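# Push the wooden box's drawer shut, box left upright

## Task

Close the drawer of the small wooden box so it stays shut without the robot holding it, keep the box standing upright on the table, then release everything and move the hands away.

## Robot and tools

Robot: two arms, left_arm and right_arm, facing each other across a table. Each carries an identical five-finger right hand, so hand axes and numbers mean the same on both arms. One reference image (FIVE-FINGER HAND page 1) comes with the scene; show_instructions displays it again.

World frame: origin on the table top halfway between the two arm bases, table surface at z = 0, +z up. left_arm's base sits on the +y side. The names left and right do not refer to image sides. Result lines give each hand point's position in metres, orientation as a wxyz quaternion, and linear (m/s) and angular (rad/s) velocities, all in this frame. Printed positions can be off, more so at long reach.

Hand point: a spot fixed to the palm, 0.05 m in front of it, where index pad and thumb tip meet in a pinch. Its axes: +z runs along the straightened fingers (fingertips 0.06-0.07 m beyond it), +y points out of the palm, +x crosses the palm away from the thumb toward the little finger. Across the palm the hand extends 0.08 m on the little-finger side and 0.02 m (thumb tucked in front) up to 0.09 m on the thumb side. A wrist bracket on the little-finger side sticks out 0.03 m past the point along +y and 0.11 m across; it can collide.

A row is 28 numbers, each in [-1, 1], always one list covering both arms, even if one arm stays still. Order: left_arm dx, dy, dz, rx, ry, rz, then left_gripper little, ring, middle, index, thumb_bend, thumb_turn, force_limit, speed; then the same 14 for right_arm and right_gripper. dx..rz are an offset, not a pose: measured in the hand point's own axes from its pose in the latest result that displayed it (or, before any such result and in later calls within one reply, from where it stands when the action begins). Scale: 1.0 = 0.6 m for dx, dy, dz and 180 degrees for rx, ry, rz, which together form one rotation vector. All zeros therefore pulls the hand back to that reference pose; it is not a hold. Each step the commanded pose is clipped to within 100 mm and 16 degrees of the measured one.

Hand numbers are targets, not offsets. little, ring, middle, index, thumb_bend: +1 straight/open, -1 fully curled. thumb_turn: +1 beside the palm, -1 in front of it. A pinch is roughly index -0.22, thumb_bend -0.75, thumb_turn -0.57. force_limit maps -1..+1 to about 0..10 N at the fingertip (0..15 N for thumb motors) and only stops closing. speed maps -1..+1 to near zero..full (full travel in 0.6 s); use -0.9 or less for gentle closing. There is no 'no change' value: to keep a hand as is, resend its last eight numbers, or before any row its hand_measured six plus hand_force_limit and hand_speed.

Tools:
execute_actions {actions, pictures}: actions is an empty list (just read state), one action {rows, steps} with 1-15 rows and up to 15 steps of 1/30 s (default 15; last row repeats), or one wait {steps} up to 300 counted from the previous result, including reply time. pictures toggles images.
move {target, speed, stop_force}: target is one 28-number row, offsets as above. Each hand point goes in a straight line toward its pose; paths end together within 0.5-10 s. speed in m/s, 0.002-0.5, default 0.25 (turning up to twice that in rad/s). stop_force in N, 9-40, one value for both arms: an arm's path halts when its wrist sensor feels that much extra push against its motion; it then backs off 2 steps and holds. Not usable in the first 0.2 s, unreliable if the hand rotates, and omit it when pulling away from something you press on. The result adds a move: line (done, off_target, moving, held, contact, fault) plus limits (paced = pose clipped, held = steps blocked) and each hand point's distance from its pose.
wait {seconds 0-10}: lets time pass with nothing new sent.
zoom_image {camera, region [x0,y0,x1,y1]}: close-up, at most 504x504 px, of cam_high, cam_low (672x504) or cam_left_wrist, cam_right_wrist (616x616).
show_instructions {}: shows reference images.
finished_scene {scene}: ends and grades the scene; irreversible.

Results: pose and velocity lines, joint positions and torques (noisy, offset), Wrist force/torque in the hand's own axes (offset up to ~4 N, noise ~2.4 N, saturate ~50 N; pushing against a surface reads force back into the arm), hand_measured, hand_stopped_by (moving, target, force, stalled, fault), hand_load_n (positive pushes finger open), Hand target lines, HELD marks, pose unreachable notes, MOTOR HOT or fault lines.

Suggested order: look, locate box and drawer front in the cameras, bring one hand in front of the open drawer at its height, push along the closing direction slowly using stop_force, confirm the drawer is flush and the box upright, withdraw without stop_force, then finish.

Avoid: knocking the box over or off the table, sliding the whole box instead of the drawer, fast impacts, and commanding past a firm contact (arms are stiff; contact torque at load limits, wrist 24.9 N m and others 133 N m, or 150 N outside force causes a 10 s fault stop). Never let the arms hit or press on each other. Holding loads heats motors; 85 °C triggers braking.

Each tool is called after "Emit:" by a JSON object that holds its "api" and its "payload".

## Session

Emit:
{"api": "execute_actions", "payload": {"actions": []}}

Scene clock: 0.00 s of 4800.00 s.
left_arm: end_effector_position=(+0.3228, +0.5167, +0.4844) hand_measured=(+1.000, +1.000, +1.000, +1.000, +1.000, +1.000) hand_load_n=(+0.0, +0.0, +0.0, +0.0, +0.0, +0.0) hand_stopped_by=(target, target, target, target, target, target) hand_force_limit=0.00 hand_speed=-0.80 end_effector_quat_wxyz=(+0.011, +0.340, +0.940, -0.011) end_effector_velocity=(+0.000, -0.000, -0.000) end_effector_angular_velocity=(+0.000, +0.000, +0.000) | right_arm: end_effector_position=(+0.1295, -0.2552, +0.4788) hand_measured=(+1.000, +1.000, +1.000, +1.000, +1.000, +1.000) hand_load_n=(+0.0, +0.0, +0.0, +0.0, +0.0, +0.0) hand_stopped_by=(target, target, target, target, target, target) hand_force_limit=0.00 hand_speed=-0.80 end_effector_quat_wxyz=(+0.009, -0.344, +0.939, +0.001) end_effector_velocity=(-0.000, -0.000, +0.000) end_effector_angular_velocity=(-0.001, +0.002, -0.000)
Joint positions: left_arm=[ 0.555 -1.721  1.315  1.945  1.574 -1.896] | right_arm=[-1.202 -1.719  1.333  1.939  1.569 -1.886]
Joint velocities: left_arm=[ 0.     0.001 -0.    -0.     0.    -0.   ] | right_arm=[-0.    -0.     0.     0.002  0.    -0.   ]
Joint torques (N m, as the arm reports them, + toward a larger angle): no reading
Motor temperatures (°C, as the motors report them): left_arm=[22 23 22 27 25 23] | right_arm=[20 21 21 29 31 25]
Wrist force (N, on the end effector, along its own x y z axes, offset not removed): no reading
Wrist torque (N m, same axes, about the end effector's origin, offset not removed): no reading
Hand target (left_arm): +0.323, +0.517, +0.484; +0.011, +0.340, +0.940, -0.011
Hand target (right_arm): +0.129, -0.255, +0.479; +0.009, -0.344, +0.939, +0.001
camera_calibration (this result's frames):
cam_left_wrist: T_world_to_cam=[[0.705737, 0.707918, -0.0280556, -0.578021], [0.599401, -0.575506, 0.556338, -0.163725], [0.377696, -0.409445, -0.830482, 0.617651], [0, 0, 0, 1]] pos_world=[0.272784, 0.567861, 0.587818]
cam_right_wrist: T_world_to_cam=[[-0.552258, 0.830037, -0.077782, 0.326932], [0.684716, 0.504829, 0.525654, -0.205221], [0.475579, 0.237038, -0.847135, 0.529859], [0, 0, 0, 1]] pos_world=[0.069079, -0.293361, 0.582167]

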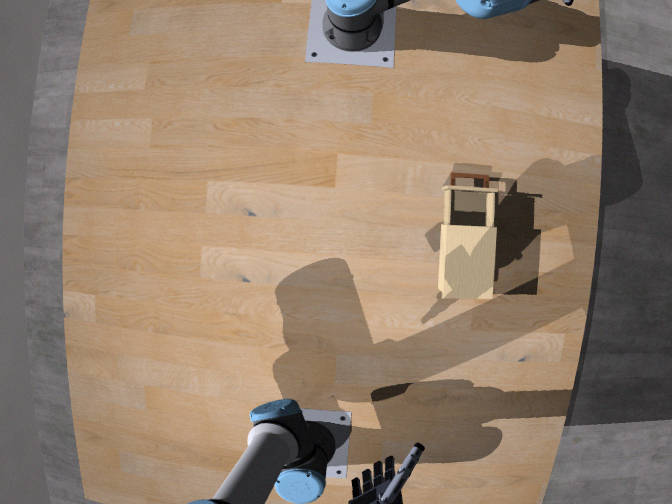

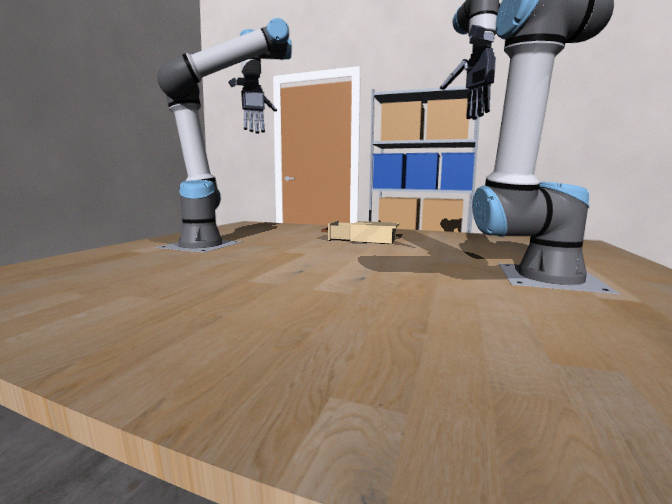

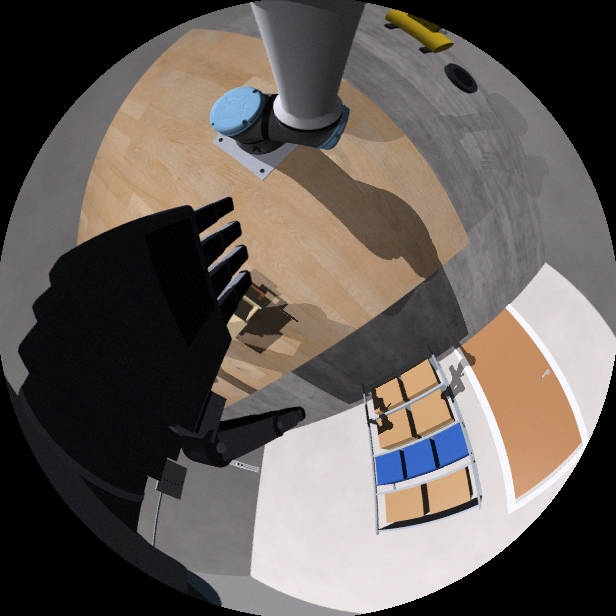

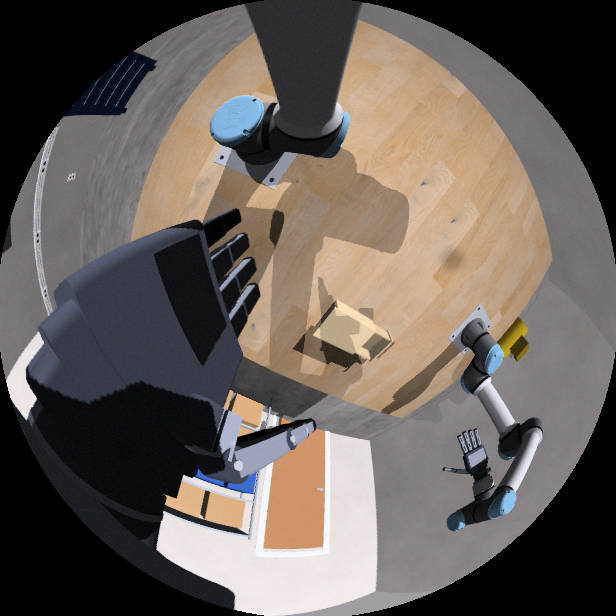

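Emit:
{"api": "zoom_image", "payload": {"camera": "cam_high", "region": [400, 150, 560, 320]}}

Emit:
{"api": "zoom_image", "payload": {"camera": "cam_low", "region": [300, 200, 420, 260]}}

Region (400, 150, 560, 320) of cam_high's 672x504 image, scaled by 2.965, with more detail than that image has; it fills the left 474 columns of this view, and the rest is white.

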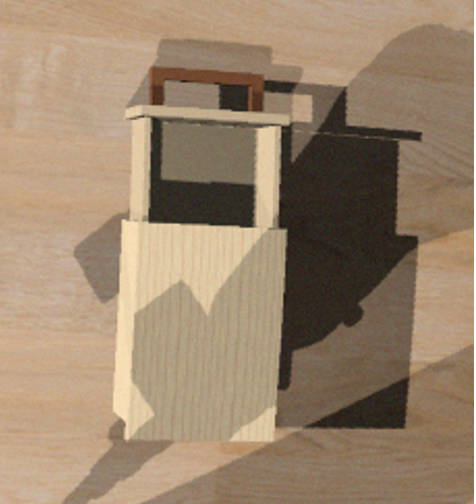

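Region (300, 200, 420, 260) of cam_low's 672x504 image, scaled by 4.200, with more detail than that image has.

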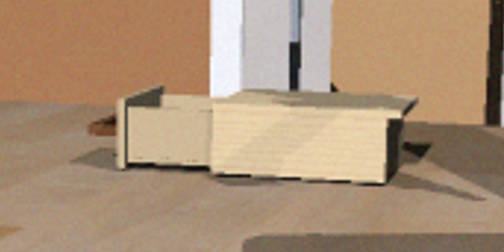

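Emit:
{"api": "move", "payload": {"target": [-0.26,-0.198,0.67,0,0,-0.234,1,1,1,1,1,1,0,-0.8,-0.482,-0.076,0.598,-0.214,-0.073,0.201,1,1,1,1,1,1,0,-0.8], "speed": 0.3}}

Emit:
{"api": "zoom_image", "payload": {"camera": "cam_low", "region": [280, 160, 460, 260]}}

Scene clock: 12.63 s of 4800.00 s.
left_arm: end_effector_position=(+0.3724, +0.3145, +0.0889) hand_measured=(+1.000, +1.000, +1.000, +1.000, +1.000, +1.000) hand_load_n=(+0.0, +0.0, +0.0, +0.0, +0.0, +0.0) hand_stopped_by=(target, target, target, target, target, target) hand_force_limit=0.00 hand_speed=-0.80 end_effector_quat_wxyz=(-0.007, +0.020, -1.000, +0.015) end_effector_velocity=(+0.001, -0.000, -0.002) end_effector_angular_velocity=(+0.002, +0.001, +0.002) | right_arm: end_effector_position=(+0.3854, -0.1000, +0.1258) hand_measured=(+1.000, +1.000, +1.000, +1.000, +1.000, +1.000) hand_load_n=(+0.0, +0.0, +0.0, +0.0, +0.0, +0.0) hand_stopped_by=(target, target, target, target, target, target) hand_force_limit=0.00 hand_speed=-0.80 end_effector_quat_wxyz=(-0.000, -0.024, +0.938, +0.346) end_effector_velocity=(+0.002, +0.001, -0.001) end_effector_angular_velocity=(+0.002, -0.002, -0.003)
Joint positions: left_arm=[ 0.433 -1.105  1.636  1.008  1.57  -2.753] | right_arm=[-1.378 -1.108  1.801  0.722  0.879 -1.353]
Joint velocities: left_arm=[ 0.001  0.006 -0.001 -0.002 -0.    -0.002] | right_arm=[ 0.002  0.004 -0.002 -0.009 -0.001  0.008]
Joint torques (N m, as the arm reports them, + toward a larger angle): left_arm=[  8.   -28.45 -25.22   1.03  -2.7   -1.4 ] | right_arm=[  9.87 -26.94 -22.74   0.16  -3.35   2.04]
Motor temperatures (°C, as the motors report them): left_arm=[22 23 22 27 25 23] | right_arm=[20 21 21 29 31 25]
Wrist force (N, on the end effector, along its own x y z axes, offset not removed): left_arm=[-0.7 1.0 -0.3] | right_arm=[-0.3 1.3 -3.1]
Wrist torque (N m, same axes, about the end effector's origin, offset not removed): left_arm=[0.33 0.05 -0.06] | right_arm=[0.48 0.08 0.02]
Hand target (left_arm): +0.372, +0.314, +0.089; +0.007, -0.021, +1.000, -0.014
Hand target (right_arm): +0.386, -0.100, +0.126; -0.000, -0.024, +0.938, +0.346
Off the commanded pose (left_arm): 0.001 m, 0 deg.
Off the commanded pose (right_arm): 0.000 m, 0 deg.
After step 90, 7.30 s passed at rest.
move: done
camera_calibration (this result's frames):
cam_left_wrist: T_world_to_cam=[[0.0487349, 0.997786, -0.0452552, -0.325962], [0.839211, -0.0163361, 0.54356, -0.353798], [0.541617, -0.0644691, -0.83815, 0.0188798], [0, 0, 0, 1]] pos_world=[0.302572, 0.320677, 0.193383]
cam_right_wrist: T_world_to_cam=[[0.0685445, 0.807036, 0.586511, -0.0131117], [0.868536, -0.337528, 0.362933, -0.407823], [0.490864, 0.484528, -0.724075, 0.0756985], [0, 0, 0, 1]] pos_world=[0.31795, -0.163748, 0.210514]

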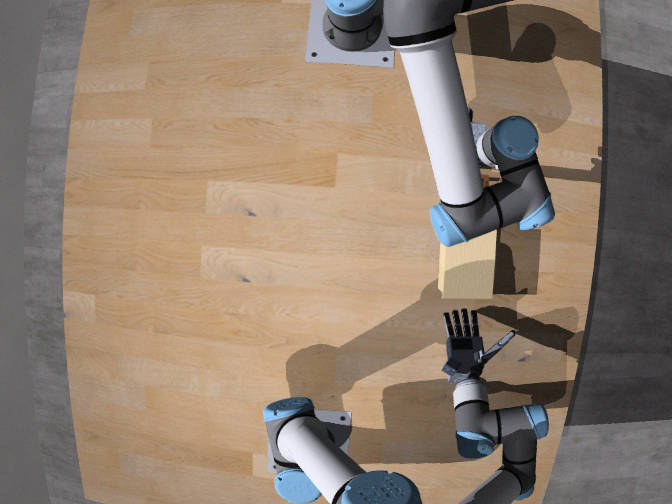

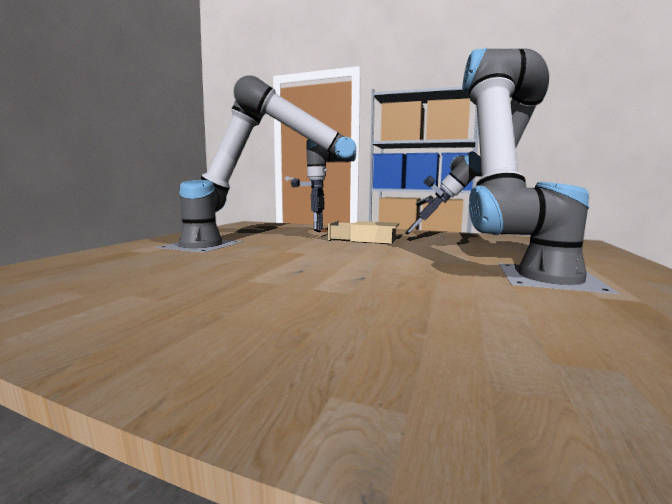

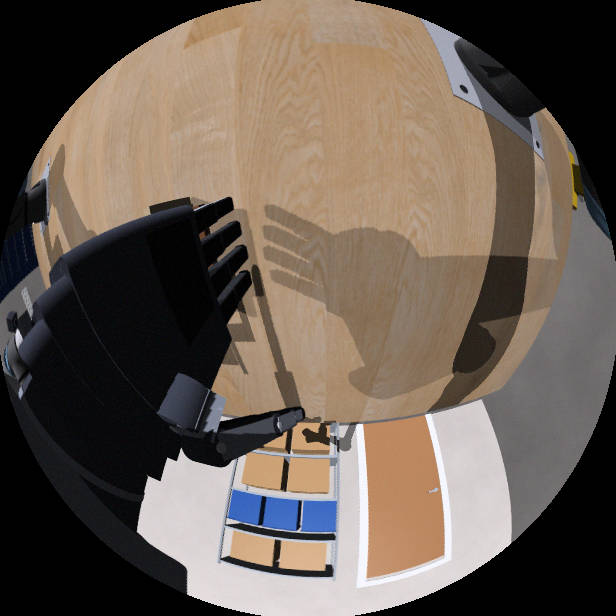

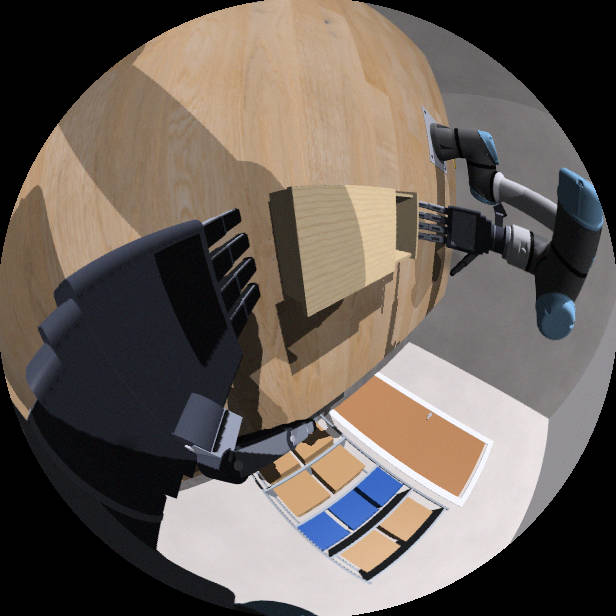

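Region (280, 160, 460, 260) of cam_low's 672x504 image, scaled by 2.800, with more detail than that image has.

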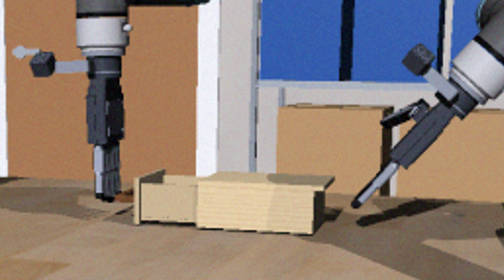

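Emit:
{"api": "move", "payload": {"target": [0,-0.01,0.02,0,0,0,1,1,1,1,1,1,0,-0.8,-0.01,0.036,0.048,0,0,0,1,1,1,1,1,1,0,-0.8], "speed": 0.06}}

Emit:
{"api": "move", "payload": {"target": [0,-0.13,0.004,0,0,0,1,1,1,1,1,1,0,-0.8,0,0,0,0,0,0,1,1,1,1,1,1,0,-0.8], "speed": 0.04, "stop_force": 15}}

Emit:
{"api": "zoom_image", "payload": {"camera": "cam_low", "region": [300, 160, 460, 260]}}

Scene clock: 17.83 s of 4800.00 s.
left_arm: end_effector_position=(+0.3728, +0.3082, +0.0772) hand_measured=(+1.000, +1.000, +1.000, +1.000, +1.000, +1.000) hand_load_n=(+0.0, +0.0, +0.0, +0.0, +0.0, +0.0) hand_stopped_by=(target, target, target, target, target, target) hand_force_limit=0.00 hand_speed=-0.80 end_effector_quat_wxyz=(-0.007, +0.020, -1.000, +0.015) end_effector_velocity=(+0.000, -0.000, -0.001) end_effector_angular_velocity=(-0.000, -0.001, -0.000) | right_arm: end_effector_position=(+0.3898, -0.0649, +0.1180) hand_measured=(+1.000, +1.000, +1.000, +1.000, +1.000, +1.000) hand_load_n=(+0.0, +0.0, +0.0, +0.0, +0.0, +0.0) hand_stopped_by=(target, target, target, target, target, target) hand_force_limit=0.00 hand_speed=-0.80 end_effector_quat_wxyz=(-0.000, -0.024, +0.938, +0.346) end_effector_velocity=(+0.000, +0.002, -0.001) end_effector_angular_velocity=(-0.000, +0.000, +0.001)
Joint positions: left_arm=[ 0.428 -1.08   1.632  0.987  1.57  -2.758] | right_arm=[-1.297 -1.063  1.732  0.681  0.895 -1.25 ]
Joint velocities: left_arm=[-0.     0.002 -0.    -0.002 -0.001  0.   ] | right_arm=[ 0.005  0.004 -0.005 -0.003  0.001  0.006]
Joint torques (N m, as the arm reports them, + toward a larger angle): left_arm=[ -8.91 -28.32 -23.33   0.79  -2.76  -1.42] | right_arm=[ 11.29 -29.66 -23.57  -0.06   1.25   1.92]
Motor temperatures (°C, as the motors report them): left_arm=[22 23 22 27 25 23] | right_arm=[20 21 21 29 31 25]
Wrist force (N, on the end effector, along its own x y z axes, offset not removed): left_arm=[0.7 0.9 0.7] | right_arm=[2.3 0.9 -3.6]
Wrist torque (N m, same axes, about the end effector's origin, offset not removed): left_arm=[0.27 -0.20 0.00] | right_arm=[0.44 -0.25 0.27]
Hand target (left_arm): +0.373, +0.308, +0.077; +0.007, -0.020, +1.000, -0.015
Hand target (right_arm): +0.390, -0.065, +0.118; -0.000, -0.024, +0.938, +0.346
Off the commanded pose (left_arm): 0.000 m, 0 deg.
Off the commanded pose (right_arm): 0.000 m, 0 deg.
After step 90, 1.17 s passed at rest.
move: done
camera_calibration (this result's frames):
cam_left_wrist: T_world_to_cam=[[0.0487329, 0.997786, -0.0452548, -0.320237], [0.839209, -0.0163343, 0.543564, -0.347871], [0.541622, -0.0644677, -0.838147, 0.00841184], [0, 0, 0, 1]] pos_world=[0.302986, 0.314388, 0.181648]
cam_right_wrist: T_world_to_cam=[[0.0685051, 0.807082, 0.586451, -0.0371503], [0.868562, -0.337449, 0.362943, -0.397034], [0.490823, 0.484506, -0.724118, 0.0508785], [0, 0, 0, 1]] pos_world=[0.322421, -0.128646, 0.20273]

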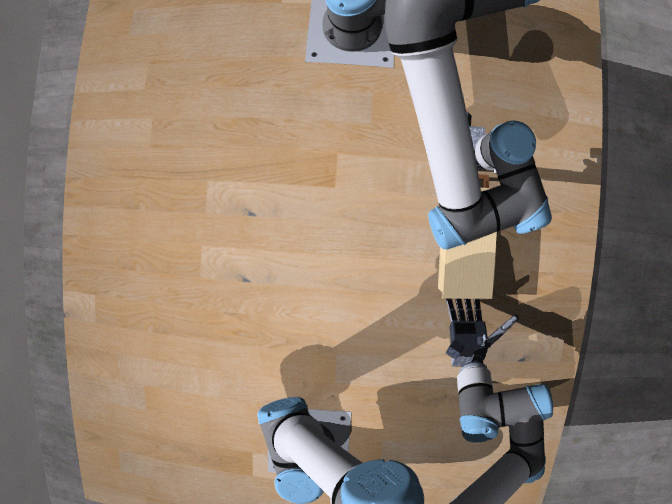

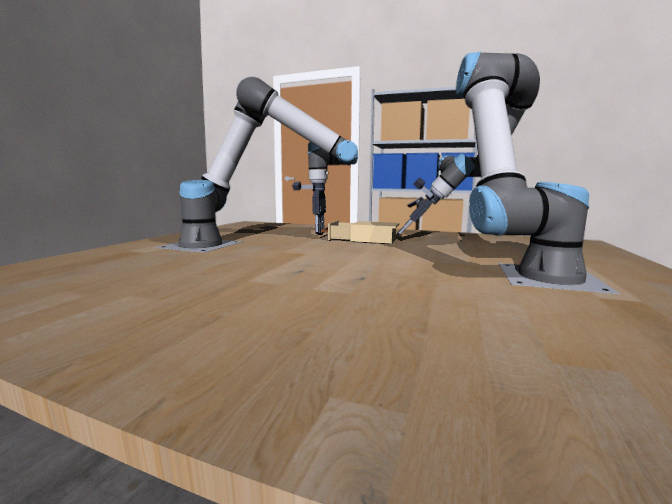

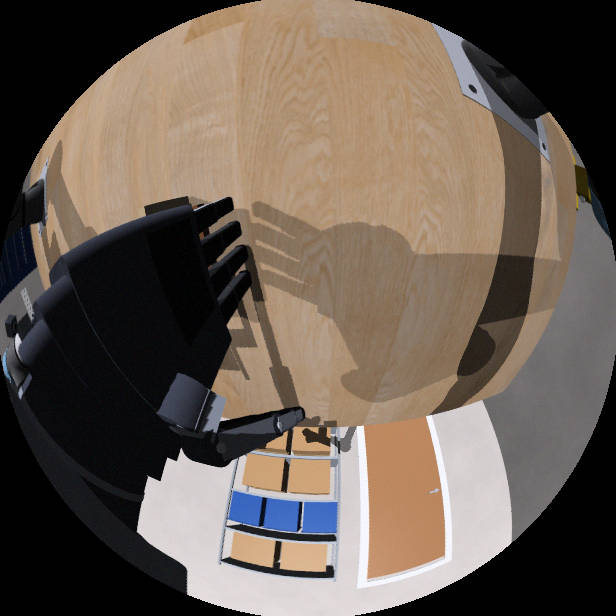

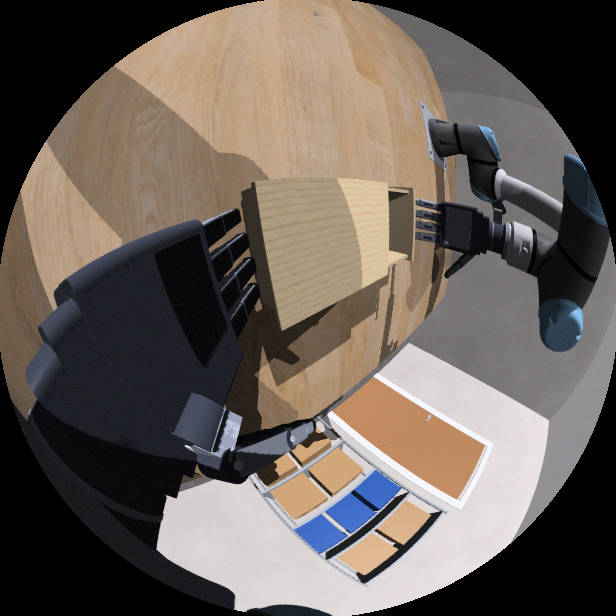

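Scene clock: 20.17 s of 4800.00 s.
left_arm: end_effector_position=(+0.3761, +0.2306, +0.0771) hand_measured=(+1.000, +1.000, +1.000, +1.000, +1.000, +1.000) hand_load_n=(+0.0, -1.5, -2.0, -2.0, +0.0, +0.0) hand_stopped_by=(target, target, target, target, target, target) hand_force_limit=0.00 hand_speed=-0.80 end_effector_quat_wxyz=(-0.007, +0.020, -1.000, +0.015) end_effector_velocity=(+0.000, -0.003, -0.000) end_effector_angular_velocity=(-0.001, -0.000, +0.000) | right_arm: end_effector_position=(+0.3898, -0.0649, +0.1180) hand_measured=(+1.000, +1.000, +1.000, +1.000, +1.000, +1.000) hand_load_n=(+0.0, +0.0, +0.0, +0.0, +0.0, +0.0) hand_stopped_by=(target, target, target, target, target, target) hand_force_limit=0.00 hand_speed=-0.80 end_effector_quat_wxyz=(-0.000, -0.024, +0.938, +0.346) end_effector_velocity=(+0.000, -0.000, -0.001) end_effector_angular_velocity=(-0.000, +0.001, -0.001)
Joint positions: left_arm=[ 0.37  -0.946  1.409  1.075  1.568 -2.815] | right_arm=[-1.297 -1.063  1.732  0.681  0.895 -1.25 ]
Joint velocities: left_arm=[-0.001  0.005 -0.009  0.003  0.    -0.002] | right_arm=[-0.     0.001  0.    -0.001  0.     0.001]
Joint torques (N m, as the arm reports them, + toward a larger angle): left_arm=[-12.14 -36.85 -26.62   1.62  -2.03  -1.77] | right_arm=[-10.4  -40.52  -3.59   2.9   -3.45  -2.61]
Motor temperatures (°C, as the motors report them): left_arm=[22 23 22 27 25 23] | right_arm=[20 21 21 29 31 25]
Wrist force (N, on the end effector, along its own x y z axes, offset not removed): left_arm=[-0.2 8.5 -0.3] | right_arm=[-0.8 0.0 -2.1]
Wrist torque (N m, same axes, about the end effector's origin, offset not removed): left_arm=[0.17 -0.08 0.08] | right_arm=[0.43 0.00 -0.08]
Hand target (left_arm): +0.376, +0.230, +0.077; +0.007, -0.020, +1.000, -0.014
Hand target (right_arm): +0.390, -0.065, +0.118; -0.000, -0.024, +0.938, +0.346
Off the commanded pose (left_arm): 0.000 m, 0 deg.
Off the commanded pose (right_arm): 0.000 m, 0 deg.
move: done
camera_calibration (this result's frames):
cam_left_wrist: T_world_to_cam=[[0.0487542, 0.997785, -0.0452453, -0.242909], [0.839173, -0.0163532, 0.543619, -0.351829], [0.541675, -0.0644724, -0.838112, 0.00150708], [0, 0, 0, 1]] pos_world=[0.306272, 0.236715, 0.181534]
cam_right_wrist: T_world_to_cam=[[0.0685118, 0.807084, 0.586448, -0.0371505], [0.868562, -0.337453, 0.362941, -0.397035], [0.490822, 0.4845, -0.724122, 0.0508798], [0, 0, 0, 1]] pos_world=[0.322422, -0.128648, 0.20273]

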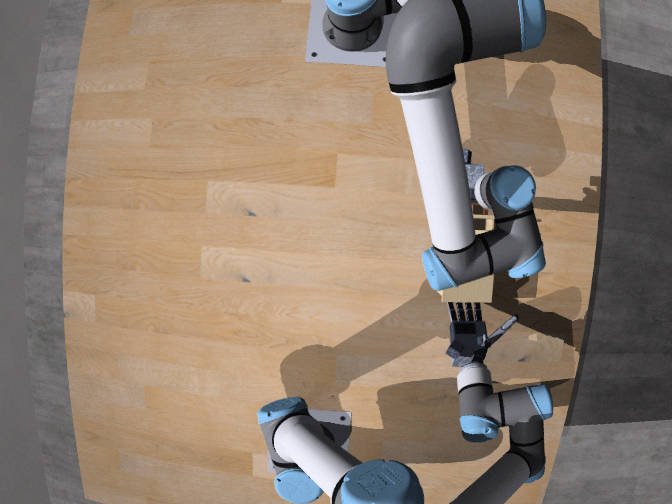

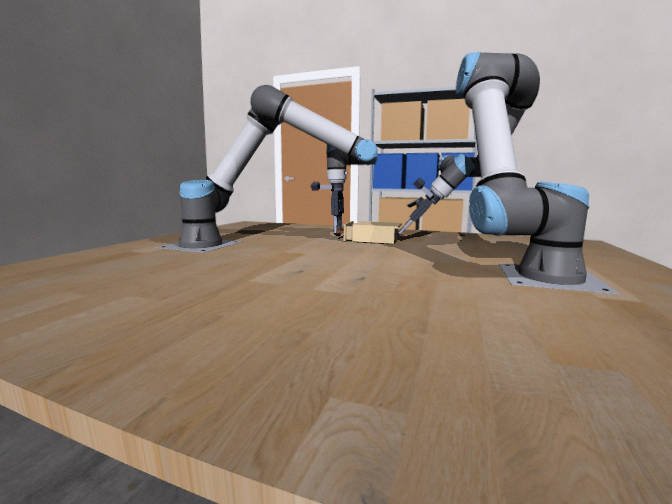

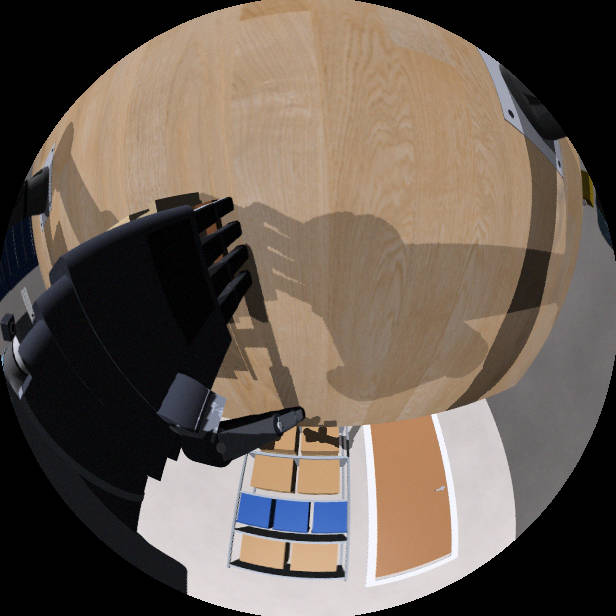

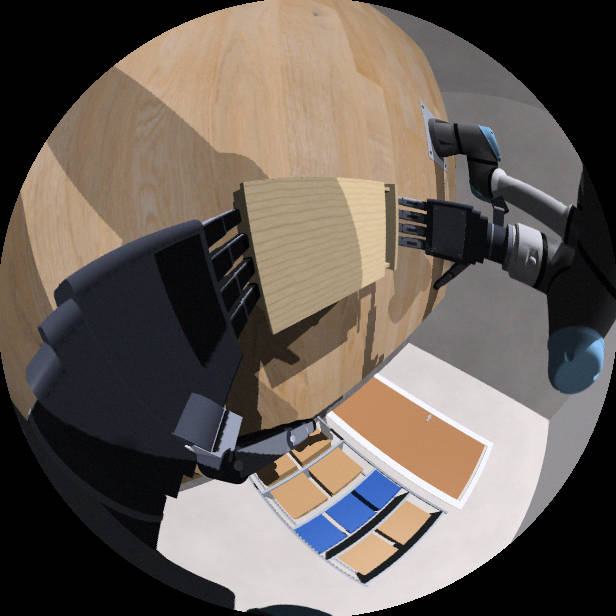

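Region (300, 160, 460, 260) of cam_low's 672x504 image, scaled by 3.150, with more detail than that image has; it fills the top 315 rows of this view, and the rest is white.

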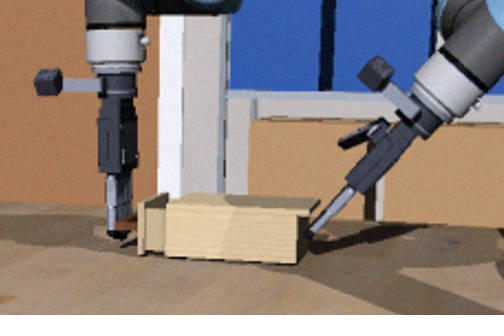

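Emit:
{"api": "move", "payload": {"target": [0,-0.07,0.002,0,0,0,1,1,1,1,1,1,0,-0.8,0,0,0,0,0,0,1,1,1,1,1,1,0,-0.8], "speed": 0.012, "stop_force": 14}}

Emit:
{"api": "zoom_image", "payload": {"camera": "cam_low", "region": [320, 200, 420, 260]}}

Scene clock: 24.53 s of 4800.00 s.
left_arm: end_effector_position=(+0.3773, +0.2014, +0.0771) hand_measured=(+1.000, +1.000, +1.000, +1.000, +1.000, +1.000) hand_load_n=(-1.0, -5.5, -6.0, -6.0, +0.0, +0.0) hand_stopped_by=(target, target, target, target, target, target) hand_force_limit=0.00 hand_speed=-0.80 end_effector_quat_wxyz=(-0.007, +0.020, -1.000, +0.014) end_effector_velocity=(+0.001, +0.003, -0.001) end_effector_angular_velocity=(-0.003, -0.001, -0.001) | right_arm: end_effector_position=(+0.3898, -0.0649, +0.1180) hand_measured=(+1.000, +1.000, +1.000, +1.000, +1.000, +1.000) hand_load_n=(+0.0, +0.0, +1.0, +0.0, +0.0, +0.0) hand_stopped_by=(target, target, target, target, target, target) hand_force_limit=0.00 hand_speed=-0.80 end_effector_quat_wxyz=(-0.000, -0.024, +0.938, +0.346) end_effector_velocity=(+0.000, -0.000, -0.001) end_effector_angular_velocity=(-0.000, +0.001, -0.001)
Joint positions: left_arm=[ 0.352 -0.89   1.314  1.116  1.568 -2.833] | right_arm=[-1.297 -1.063  1.732  0.681  0.895 -1.25 ]
Joint velocities: left_arm=[ 0.003 -0.006  0.012 -0.009  0.001  0.004] | right_arm=[-0.     0.001  0.    -0.001 -0.     0.001]
Joint torques (N m, as the arm reports them, + toward a larger angle): left_arm=[ -0.81 -48.07 -17.39  -7.83   1.86   1.81] | right_arm=[ -5.03 -38.8   -3.41   2.1   -3.27  -2.79]
Motor temperatures (°C, as the motors report them): left_arm=[22 23 22 27 25 23] | right_arm=[20 21 21 29 31 25]
Wrist force (N, on the end effector, along its own x y z axes, offset not removed): left_arm=[-1.4 26.5 -13.0] | right_arm=[3.2 -7.1 -17.8]
Wrist torque (N m, same axes, about the end effector's origin, offset not removed): left_arm=[0.13 -0.03 0.47] | right_arm=[1.54 -0.11 0.04]
Hand target (left_arm): +0.377, +0.202, +0.077; +0.007, -0.020, +1.000, -0.014
Hand target (right_arm): +0.390, -0.065, +0.118; -0.000, -0.024, +0.938, +0.346
Off the commanded pose (left_arm): 0.013 m, 0 deg.
Off the commanded pose (right_arm): 0.000 m, 0 deg.
move: contact (left_arm)
camera_calibration (this result's frames):
cam_left_wrist: T_world_to_cam=[[0.0486684, 0.997804, -0.0449215, -0.213863], [0.839128, -0.016452, 0.543685, -0.353273], [0.541752, -0.0641552, -0.838086, -0.00109096], [0, 0, 0, 1]] pos_world=[0.307441, 0.207511, 0.181548]
cam_right_wrist: T_world_to_cam=[[0.0685601, 0.807081, 0.586446, -0.0371549], [0.868549, -0.337497, 0.362931, -0.397057], [0.490839, 0.484475, -0.724128, 0.0508742], [0, 0, 0, 1]] pos_world=[0.322439, -0.128666, 0.202733]

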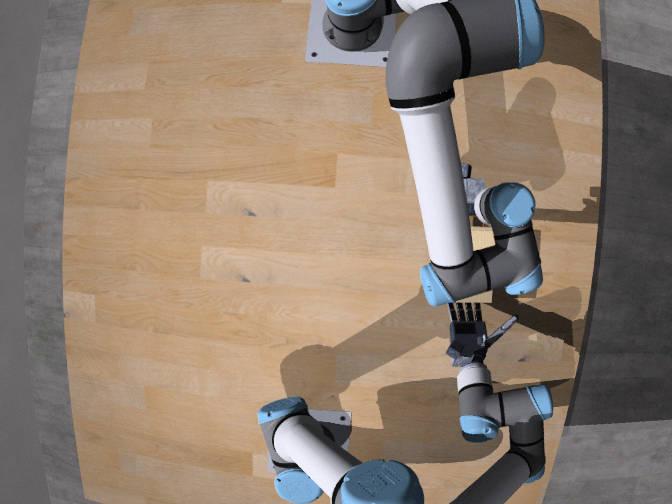

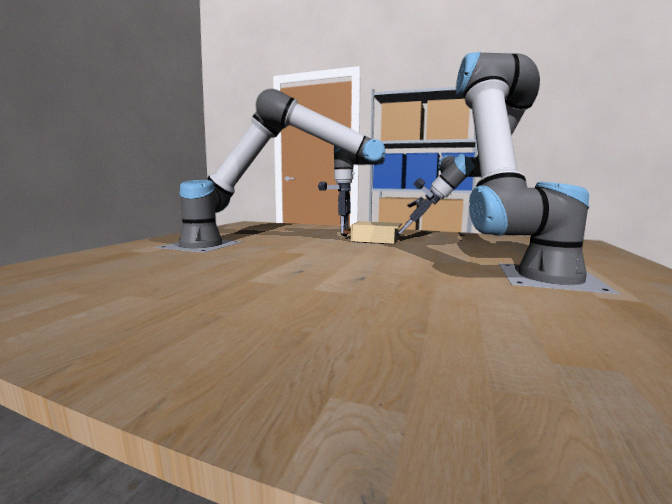

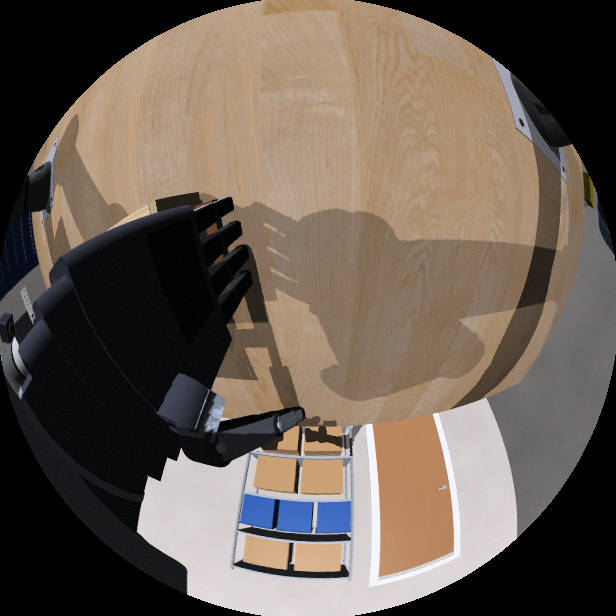

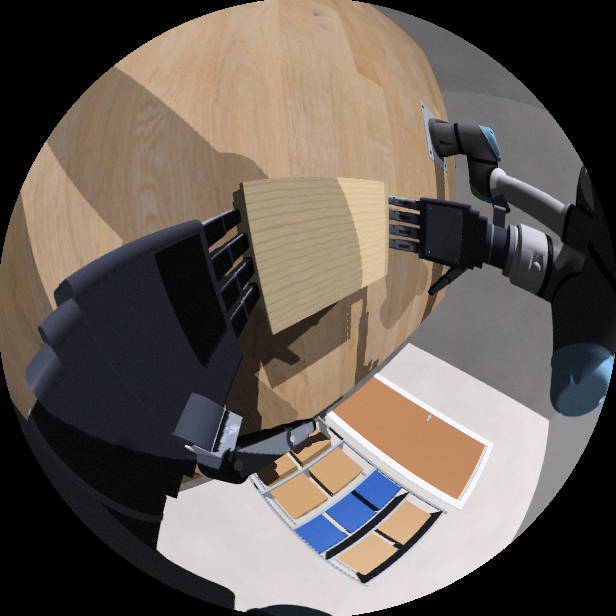

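Region (320, 200, 420, 260) of cam_low's 672x504 image, scaled by 5.040, with more detail than that image has; it fills the top 302 rows of this view, and the rest is white.

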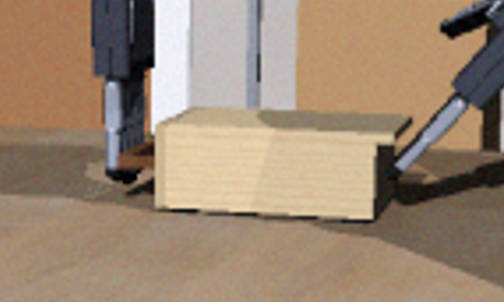

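Emit:
{"api": "move", "payload": {"target": [0,0.33,-0.15,0,0,0,1,1,1,1,1,1,0,-0.8,0,-0.06,-0.22,0,0,0,1,1,1,1,1,1,0,-0.8], "speed": 0.25}}

Scene clock: 27.33 s of 4800.00 s.
left_arm: end_effector_position=(+0.3677, +0.4014, +0.1611) hand_measured=(+1.000, +1.000, +1.000, +1.000, +1.000, +1.000) hand_load_n=(+0.0, +0.0, +0.0, +0.0, +0.0, +0.0) hand_stopped_by=(target, target, target, target, target, target) hand_force_limit=0.00 hand_speed=-0.80 end_effector_quat_wxyz=(-0.007, +0.021, -1.000, +0.014) end_effector_velocity=(+0.000, +0.002, +0.001) end_effector_angular_velocity=(+0.000, -0.000, -0.000) | right_arm: end_effector_position=(+0.3938, -0.1777, +0.1952) hand_measured=(+1.000, +1.000, +1.000, +1.000, +1.000, +1.000) hand_load_n=(+0.0, +0.0, +0.0, +0.0, +0.0, +0.0) hand_stopped_by=(target, target, target, target, target, target) hand_force_limit=0.00 hand_speed=-0.80 end_effector_quat_wxyz=(-0.000, -0.024, +0.938, +0.346) end_effector_velocity=(-0.001, -0.001, +0.000) end_effector_angular_velocity=(-0.001, -0.001, +0.003)
Joint positions: left_arm=[ 0.523 -1.326  1.743  1.122  1.573 -2.663] | right_arm=[-1.584 -1.235  1.829  0.994  0.865 -1.622]
Joint velocities: left_arm=[ 0.003 -0.004  0.002  0.003 -0.     0.003] | right_arm=[-0.003 -0.001  0.001  0.004  0.001 -0.008]
Joint torques (N m, as the arm reports them, + toward a larger angle): left_arm=[  7.31 -36.89  -9.28   3.96   2.42   1.55] | right_arm=[-10.02 -34.74  -3.61   4.01   1.13  -2.71]
Motor temperatures (°C, as the motors report them): left_arm=[22 23 22 27 25 23] | right_arm=[20 21 21 29 31 25]
Wrist force (N, on the end effector, along its own x y z axes, offset not removed): left_arm=[1.8 1.4 1.1] | right_arm=[1.6 0.1 -1.7]
Wrist torque (N m, same axes, about the end effector's origin, offset not removed): left_arm=[0.30 -0.40 0.09] | right_arm=[0.31 -0.24 0.17]
Hand target (left_arm): +0.368, +0.402, +0.161; +0.007, -0.020, +1.000, -0.014
Hand target (right_arm): +0.394, -0.178, +0.195; -0.000, -0.024, +0.938, +0.346
Off the commanded pose (left_arm): 0.000 m, 0 deg.
Off the commanded pose (right_arm): 0.000 m, 0 deg.
move: done
camera_calibration (this result's frames):
cam_left_wrist: T_world_to_cam=[[0.0486312, 0.997804, -0.0449796, -0.409201], [0.839216, -0.0163994, 0.54355, -0.387643], [0.541619, -0.0641811, -0.838171, 0.0874161], [0, 0, 0, 1]] pos_world=[0.29787, 0.407555, 0.265568]
cam_right_wrist: T_world_to_cam=[[0.0686551, 0.806769, 0.586865, 0.0081204], [0.868443, -0.337853, 0.362854, -0.466519], [0.491013, 0.484747, -0.723828, 0.159376], [0, 0, 0, 1]] pos_world=[0.326332, -0.241423, 0.279873]

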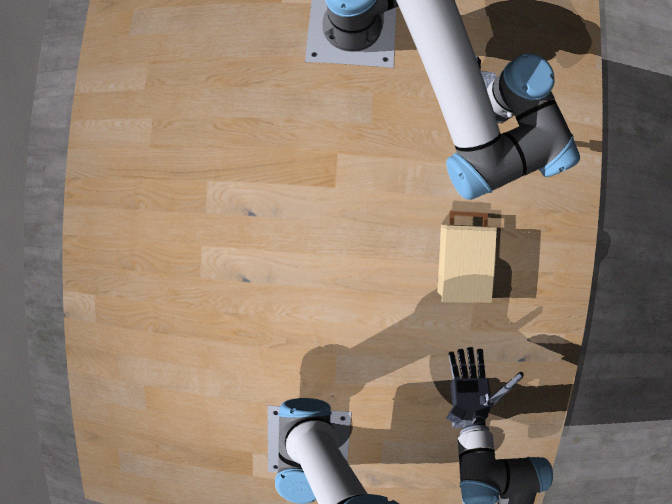

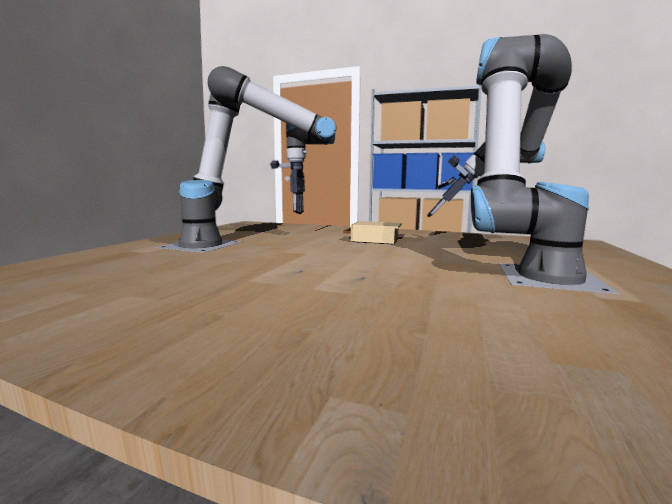

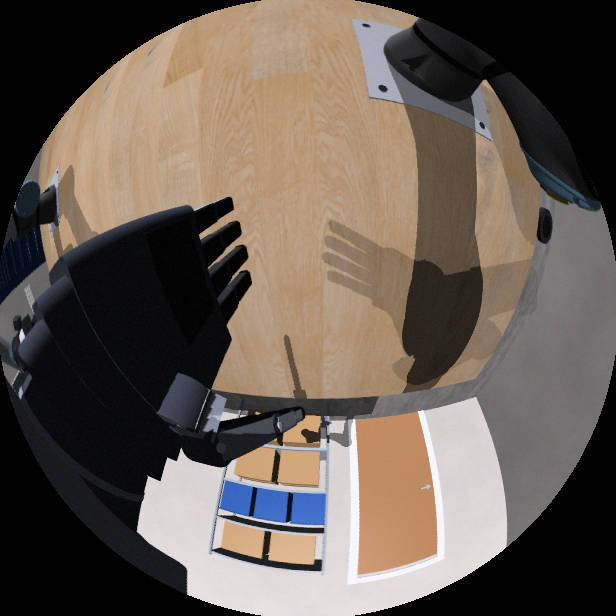

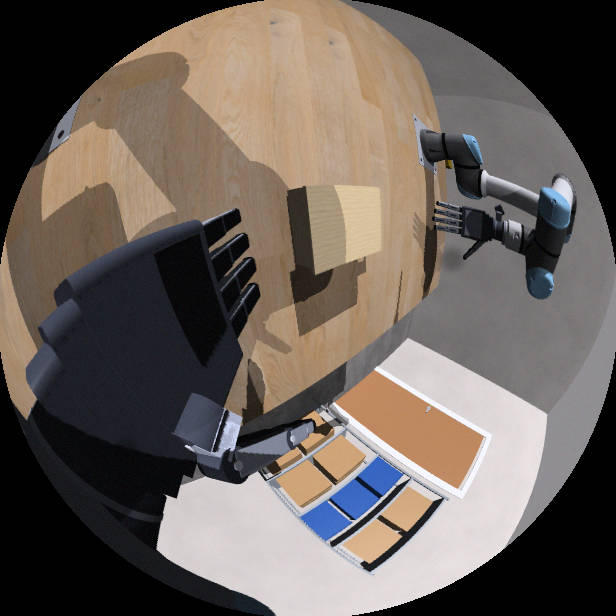

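Emit:
{"api": "finished_scene", "payload": {"scene": 2}}

The scene is finished: the task was done.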